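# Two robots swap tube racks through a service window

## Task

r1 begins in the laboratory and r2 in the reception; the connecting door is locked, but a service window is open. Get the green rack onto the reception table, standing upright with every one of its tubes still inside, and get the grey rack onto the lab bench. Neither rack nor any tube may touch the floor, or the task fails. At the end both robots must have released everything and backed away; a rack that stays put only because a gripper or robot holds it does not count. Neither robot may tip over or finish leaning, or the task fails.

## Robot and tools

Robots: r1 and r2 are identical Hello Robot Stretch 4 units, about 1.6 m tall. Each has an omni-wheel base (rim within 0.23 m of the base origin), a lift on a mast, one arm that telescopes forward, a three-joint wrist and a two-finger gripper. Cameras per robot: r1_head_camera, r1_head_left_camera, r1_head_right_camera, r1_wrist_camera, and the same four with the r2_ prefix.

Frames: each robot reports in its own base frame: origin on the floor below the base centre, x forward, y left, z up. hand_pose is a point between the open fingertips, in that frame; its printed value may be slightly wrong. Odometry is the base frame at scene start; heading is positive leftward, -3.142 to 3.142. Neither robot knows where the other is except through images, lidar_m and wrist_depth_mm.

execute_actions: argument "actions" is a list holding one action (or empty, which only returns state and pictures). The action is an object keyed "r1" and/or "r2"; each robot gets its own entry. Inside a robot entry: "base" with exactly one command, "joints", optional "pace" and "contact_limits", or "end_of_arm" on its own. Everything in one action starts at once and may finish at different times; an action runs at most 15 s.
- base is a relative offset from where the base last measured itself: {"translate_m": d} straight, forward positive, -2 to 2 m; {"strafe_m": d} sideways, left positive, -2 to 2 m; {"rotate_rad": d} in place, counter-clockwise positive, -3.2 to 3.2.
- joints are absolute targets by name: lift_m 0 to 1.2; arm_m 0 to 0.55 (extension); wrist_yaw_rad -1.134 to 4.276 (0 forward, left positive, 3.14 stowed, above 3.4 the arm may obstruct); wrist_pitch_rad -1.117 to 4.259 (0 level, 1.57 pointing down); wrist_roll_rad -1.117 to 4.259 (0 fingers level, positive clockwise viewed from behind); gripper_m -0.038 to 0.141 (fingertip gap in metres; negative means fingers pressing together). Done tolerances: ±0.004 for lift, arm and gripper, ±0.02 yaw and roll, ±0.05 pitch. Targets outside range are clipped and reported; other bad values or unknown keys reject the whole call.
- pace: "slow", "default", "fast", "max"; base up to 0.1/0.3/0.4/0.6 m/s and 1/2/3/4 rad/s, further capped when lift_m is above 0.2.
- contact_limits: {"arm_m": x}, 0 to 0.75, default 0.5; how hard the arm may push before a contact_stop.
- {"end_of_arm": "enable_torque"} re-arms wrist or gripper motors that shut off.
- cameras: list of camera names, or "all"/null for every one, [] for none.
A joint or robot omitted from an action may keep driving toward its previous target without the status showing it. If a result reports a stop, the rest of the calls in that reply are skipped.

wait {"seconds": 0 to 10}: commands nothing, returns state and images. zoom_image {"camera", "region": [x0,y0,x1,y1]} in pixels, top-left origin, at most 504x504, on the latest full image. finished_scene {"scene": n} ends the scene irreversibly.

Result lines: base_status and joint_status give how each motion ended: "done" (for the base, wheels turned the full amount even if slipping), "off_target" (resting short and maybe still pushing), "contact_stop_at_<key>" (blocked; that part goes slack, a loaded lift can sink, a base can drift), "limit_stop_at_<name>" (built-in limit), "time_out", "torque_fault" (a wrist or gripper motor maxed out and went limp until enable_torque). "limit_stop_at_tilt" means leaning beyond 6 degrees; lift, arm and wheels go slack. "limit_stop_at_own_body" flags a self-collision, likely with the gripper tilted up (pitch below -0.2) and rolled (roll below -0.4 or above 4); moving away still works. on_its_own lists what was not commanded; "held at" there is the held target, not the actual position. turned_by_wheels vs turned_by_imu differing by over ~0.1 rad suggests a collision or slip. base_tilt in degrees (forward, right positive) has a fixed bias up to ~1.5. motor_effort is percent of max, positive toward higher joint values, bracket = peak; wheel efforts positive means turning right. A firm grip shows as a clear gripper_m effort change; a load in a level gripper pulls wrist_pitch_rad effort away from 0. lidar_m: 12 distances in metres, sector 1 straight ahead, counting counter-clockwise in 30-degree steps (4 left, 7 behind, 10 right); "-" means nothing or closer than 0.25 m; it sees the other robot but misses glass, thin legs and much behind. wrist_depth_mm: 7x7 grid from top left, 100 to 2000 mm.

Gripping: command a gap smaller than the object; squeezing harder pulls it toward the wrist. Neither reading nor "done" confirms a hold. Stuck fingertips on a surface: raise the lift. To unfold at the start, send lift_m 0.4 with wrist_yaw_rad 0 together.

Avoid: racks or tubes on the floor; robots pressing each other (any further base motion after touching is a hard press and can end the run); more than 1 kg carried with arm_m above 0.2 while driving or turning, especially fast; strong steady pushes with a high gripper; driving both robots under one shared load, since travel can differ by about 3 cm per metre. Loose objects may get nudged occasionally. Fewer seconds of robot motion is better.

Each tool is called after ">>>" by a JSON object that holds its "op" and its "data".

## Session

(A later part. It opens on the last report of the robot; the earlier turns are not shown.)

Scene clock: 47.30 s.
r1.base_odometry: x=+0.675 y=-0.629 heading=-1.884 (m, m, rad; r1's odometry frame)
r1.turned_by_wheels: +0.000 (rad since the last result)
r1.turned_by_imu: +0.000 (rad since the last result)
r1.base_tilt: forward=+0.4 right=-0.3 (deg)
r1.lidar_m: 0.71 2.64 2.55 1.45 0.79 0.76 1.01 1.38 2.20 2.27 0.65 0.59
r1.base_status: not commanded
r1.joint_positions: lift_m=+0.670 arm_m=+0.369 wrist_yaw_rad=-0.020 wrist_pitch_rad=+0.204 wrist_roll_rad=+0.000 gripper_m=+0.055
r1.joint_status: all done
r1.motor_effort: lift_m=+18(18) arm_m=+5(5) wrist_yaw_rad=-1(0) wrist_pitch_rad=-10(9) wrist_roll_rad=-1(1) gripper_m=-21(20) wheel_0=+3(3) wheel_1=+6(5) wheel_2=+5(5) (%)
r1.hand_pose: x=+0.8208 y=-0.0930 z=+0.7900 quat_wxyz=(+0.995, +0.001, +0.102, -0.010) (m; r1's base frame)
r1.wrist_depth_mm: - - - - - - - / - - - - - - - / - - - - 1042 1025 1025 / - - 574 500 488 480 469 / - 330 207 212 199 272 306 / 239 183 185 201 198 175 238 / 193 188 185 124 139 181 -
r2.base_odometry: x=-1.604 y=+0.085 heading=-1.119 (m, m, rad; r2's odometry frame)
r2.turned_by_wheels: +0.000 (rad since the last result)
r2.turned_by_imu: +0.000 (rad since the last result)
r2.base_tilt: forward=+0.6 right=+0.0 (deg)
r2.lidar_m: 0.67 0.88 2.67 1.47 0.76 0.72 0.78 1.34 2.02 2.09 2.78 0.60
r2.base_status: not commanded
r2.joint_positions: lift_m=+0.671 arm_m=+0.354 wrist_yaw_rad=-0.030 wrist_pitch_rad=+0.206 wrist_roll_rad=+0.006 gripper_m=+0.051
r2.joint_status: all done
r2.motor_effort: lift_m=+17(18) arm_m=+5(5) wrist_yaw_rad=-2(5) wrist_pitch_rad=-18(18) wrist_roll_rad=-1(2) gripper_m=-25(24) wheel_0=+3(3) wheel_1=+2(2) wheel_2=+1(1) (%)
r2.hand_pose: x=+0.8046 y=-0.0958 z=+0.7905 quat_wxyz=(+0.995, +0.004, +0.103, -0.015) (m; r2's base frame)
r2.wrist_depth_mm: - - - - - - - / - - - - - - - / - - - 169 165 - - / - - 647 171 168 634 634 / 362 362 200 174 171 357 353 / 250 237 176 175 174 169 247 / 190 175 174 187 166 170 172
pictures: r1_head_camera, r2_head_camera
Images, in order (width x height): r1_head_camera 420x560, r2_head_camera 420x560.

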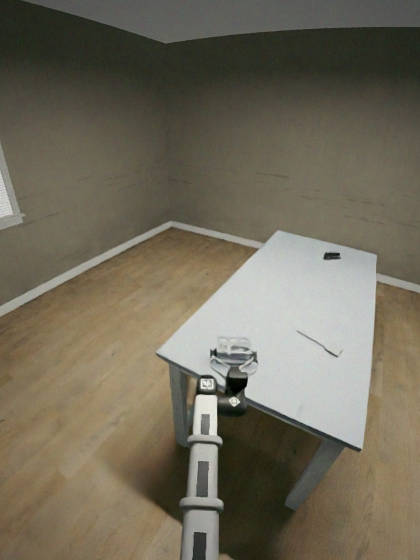

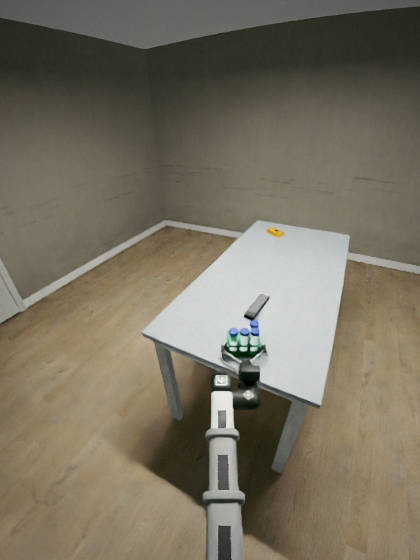

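>>> {"op": "execute_actions", "data": {"actions": [{"r1":{"joints":{"gripper_m":0.141}},"r2":{"joints":{"gripper_m":0.141,"arm_m":0.37}}}], "cameras": ["r1_wrist_camera","r2_wrist_camera"]}}

>>> {"op": "execute_actions", "data": {"actions": [{"r1":{"base":{"translate_m":-0.1},"joints":{"arm_m":0.0},"pace":"fast"},"r2":{"base":{"translate_m":-0.1},"joints":{"arm_m":0.0},"pace":"fast"}}], "cameras": ["r1_wrist_camera","r2_wrist_camera","r2_head_camera"]}}

Scene clock: 49.47 s.
r1.base_odometry: x=+0.675 y=-0.629 heading=-1.884 (m, m, rad; r1's odometry frame)
r1.turned_by_wheels: +0.000 (rad since the last result)
r1.turned_by_imu: +0.001 (rad since the last result)
r1.base_tilt: forward=+0.3 right=-0.2 (deg)
r1.lidar_m: 0.71 2.65 2.53 1.45 0.81 0.74 1.01 1.39 2.18 2.25 0.62 0.59
r1.base_status: not commanded
r1.joint_positions: lift_m=+0.670 arm_m=+0.369 wrist_yaw_rad=-0.020 wrist_pitch_rad=+0.202 wrist_roll_rad=+0.000 gripper_m=+0.141
r1.joint_status: all done
r1.motor_effort: lift_m=+18(19) arm_m=+5(5) wrist_yaw_rad=-1(1) wrist_pitch_rad=-4(9) wrist_roll_rad=-1(1) gripper_m=+0(20) wheel_0=+3(3) wheel_1=+6(5) wheel_2=+4(4) (%)
r1.hand_pose: x=+0.8209 y=-0.0930 z=+0.7905 quat_wxyz=(+0.995, +0.001, +0.101, -0.010) (m; r1's base frame)
r1.wrist_depth_mm: - - - - - - - / - - - - - - - / - - - - 1060 1060 1060 / - - 574 462 452 484 480 / - 334 238 236 235 290 309 / 241 230 204 209 204 200 234 / 195 189 195 145 190 183 -
r2.base_odometry: x=-1.604 y=+0.085 heading=-1.119 (m, m, rad; r2's odometry frame)
r2.turned_by_wheels: +0.000 (rad since the last result)
r2.turned_by_imu: +0.001 (rad since the last result)
r2.base_tilt: forward=+0.6 right=+0.0 (deg)
r2.lidar_m: 0.70 0.86 2.67 1.44 0.79 0.73 0.78 1.34 2.03 2.09 2.80 0.60
r2.base_status: not commanded
r2.joint_positions: lift_m=+0.671 arm_m=+0.369 wrist_yaw_rad=-0.030 wrist_pitch_rad=+0.203 wrist_roll_rad=+0.006 gripper_m=+0.141
r2.joint_status: all done
r2.motor_effort: lift_m=+17(17) arm_m=+6(5) wrist_yaw_rad=-2(5) wrist_pitch_rad=-8(18) wrist_roll_rad=-1(1) gripper_m=+1(27) wheel_0=+3(3) wheel_1=+2(2) wheel_2=+1(1) (%)
r2.hand_pose: x=+0.8198 y=-0.0959 z=+0.7914 quat_wxyz=(+0.995, +0.004, +0.101, -0.015) (m; r2's base frame)
r2.wrist_depth_mm: - - - - - - - / - - - - - - - / - - - - 209 - - / - - 683 196 193 661 654 / 370 370 222 195 193 364 364 / 256 241 195 198 194 189 252 / 193 186 196 144 193 185 193
pictures: r1_wrist_camera, r2_wrist_camera
camera_calibration (this result's frames):
r1_wrist_camera: T_world_to_cam=[[0.0295834, -0.999379, -0.0191541, -0.0867923], [-0.254026, 0.0110165, -0.967135, 1.02148], [0.966745, 0.0334768, -0.253542, -0.359458], [0, 0, 0, 1]] pos_world=[0.609554, -0.085958, 0.895107]
r2_wrist_camera: T_world_to_cam=[[0.00812157, -0.999963, -0.00266243, -0.0905758], [-0.171818, 0.00122745, -0.985128, 0.982812], [0.985095, 0.00845823, -0.171801, -0.449631], [0, 0, 0, 1]] pos_world=[0.612529, -0.0879758, 0.890707]
Images, in order (width x height): r1_wrist_camera 616x392, r2_wrist_camera 616x392.

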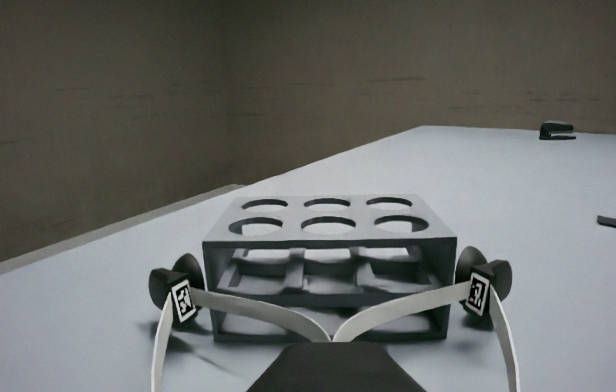

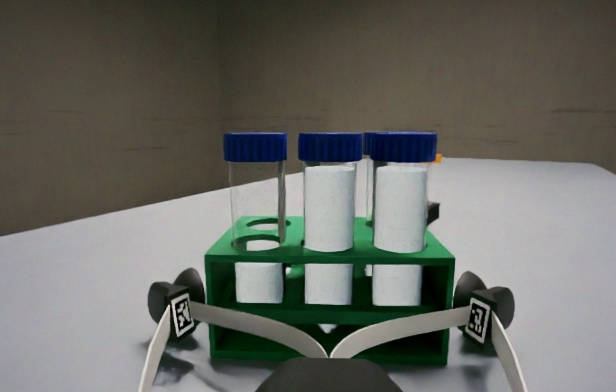

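Scene clock: 51.33 s.
r1.base_odometry: x=+0.706 y=-0.534 heading=-1.884 (m, m, rad; r1's odometry frame)
r1.turned_by_wheels: +0.000 (rad since the last result)
r1.turned_by_imu: +0.001 (rad since the last result)
r1.base_tilt: forward=+0.5 right=-0.3 (deg)
r1.lidar_m: 0.71 2.68 2.58 1.00 0.71 0.66 0.94 1.27 2.14 2.22 2.97 0.68
r1.base_status: done
r1.joint_positions: lift_m=+0.670 arm_m=+0.001 wrist_yaw_rad=-0.020 wrist_pitch_rad=+0.202 wrist_roll_rad=+0.000 gripper_m=+0.141
r1.joint_status: all done
r1.motor_effort: lift_m=+19(18) arm_m=-4(5) wrist_yaw_rad=+1(1) wrist_pitch_rad=-5(5) wrist_roll_rad=-1(1) gripper_m=+2(2) wheel_0=-2(9) wheel_1=-2(9) wheel_2=-1(16) (%)
r1.hand_pose: x=+0.4525 y=-0.0931 z=+0.7904 quat_wxyz=(+0.995, +0.001, +0.101, -0.010) (m; r1's base frame)
r1.wrist_depth_mm: - - - - - - - / - - - - - - - / - - - 1118 1118 1098 1078 / - - 668 580 508 492 488 / - - - - 549 442 421 / 1661 1618 759 1537 1499 1430 1618 / 1366 1308 1255 144 1308 1308 1336
r2.base_odometry: x=-1.648 y=+0.176 heading=-1.119 (m, m, rad; r2's odometry frame)
r2.turned_by_wheels: +0.000 (rad since the last result)
r2.turned_by_imu: +0.000 (rad since the last result)
r2.base_tilt: forward=+0.7 right=+0.1 (deg)
r2.lidar_m: 0.71 0.99 2.72 1.32 0.70 0.65 0.67 1.20 1.99 2.04 2.71 0.69
r2.base_status: done
r2.joint_positions: lift_m=+0.671 arm_m=+0.001 wrist_yaw_rad=-0.030 wrist_pitch_rad=+0.202 wrist_roll_rad=+0.006 gripper_m=+0.141
r2.joint_status: all done
r2.motor_effort: lift_m=+17(17) arm_m=-5(5) wrist_yaw_rad=-2(3) wrist_pitch_rad=-9(8) wrist_roll_rad=+0(2) gripper_m=-1(0) wheel_0=-1(8) wheel_1=-2(8) wheel_2=-3(13) (%)
r2.hand_pose: x=+0.4522 y=-0.0959 z=+0.7915 quat_wxyz=(+0.995, +0.004, +0.101, -0.015) (m; r2's base frame)
r2.wrist_depth_mm: - - - - - - - / - - - - - - - / - - - - - - - / - - 691 654 683 683 - / - - - 621 512 459 - / 1863 1708 213 1808 1808 198 1808 / 1366 1336 1397 144 1366 500 1366
pictures: r1_wrist_camera, r2_head_camera, r2_wrist_camera
camera_calibration (this result's frames):
r1_wrist_camera: T_world_to_cam=[[0.0292409, -0.999389, -0.019168, -0.0758236], [-0.254297, 0.0111076, -0.967062, 0.927884], [0.966684, 0.0331521, -0.253817, -0.00308185], [0, 0, 0, 1]] pos_world=[0.241154, -0.0859817, 0.895086]
r2_wrist_camera: T_world_to_cam=[[0.00797521, -0.999965, -0.00265057, -0.0875749], [-0.171515, 0.00124347, -0.985181, 0.919637], [0.985149, 0.00831163, -0.171499, -0.0877348], [0, 0, 0, 1]] pos_world=[0.244861, -0.0879861, 0.89073]
Images, in order (width x height): r1_wrist_camera 616x392, r2_head_camera 420x560, r2_wrist_camera 616x392.

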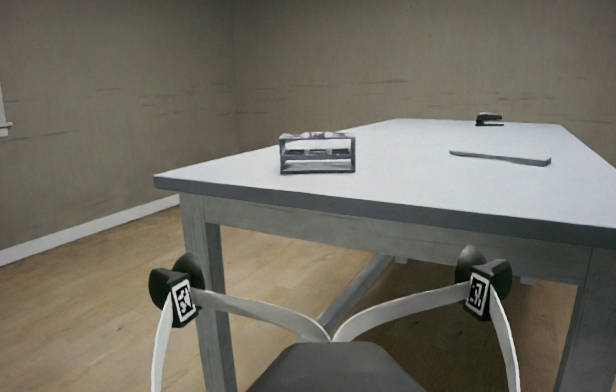

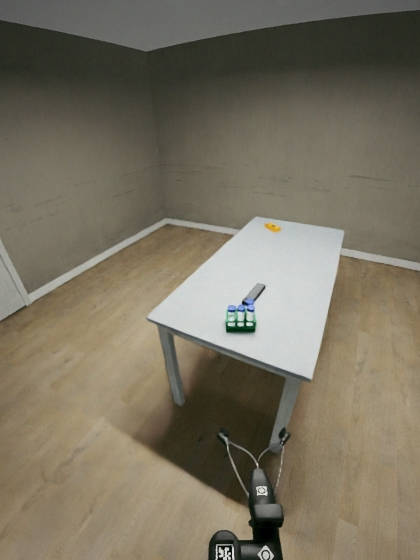

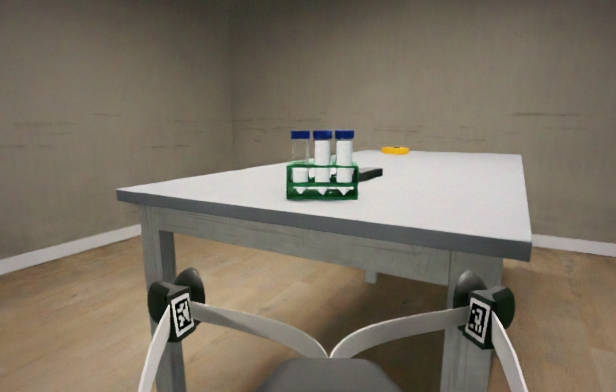

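>>> {"op": "finished_scene", "data": {"scene": 2}}

The scene is finished: the task was done.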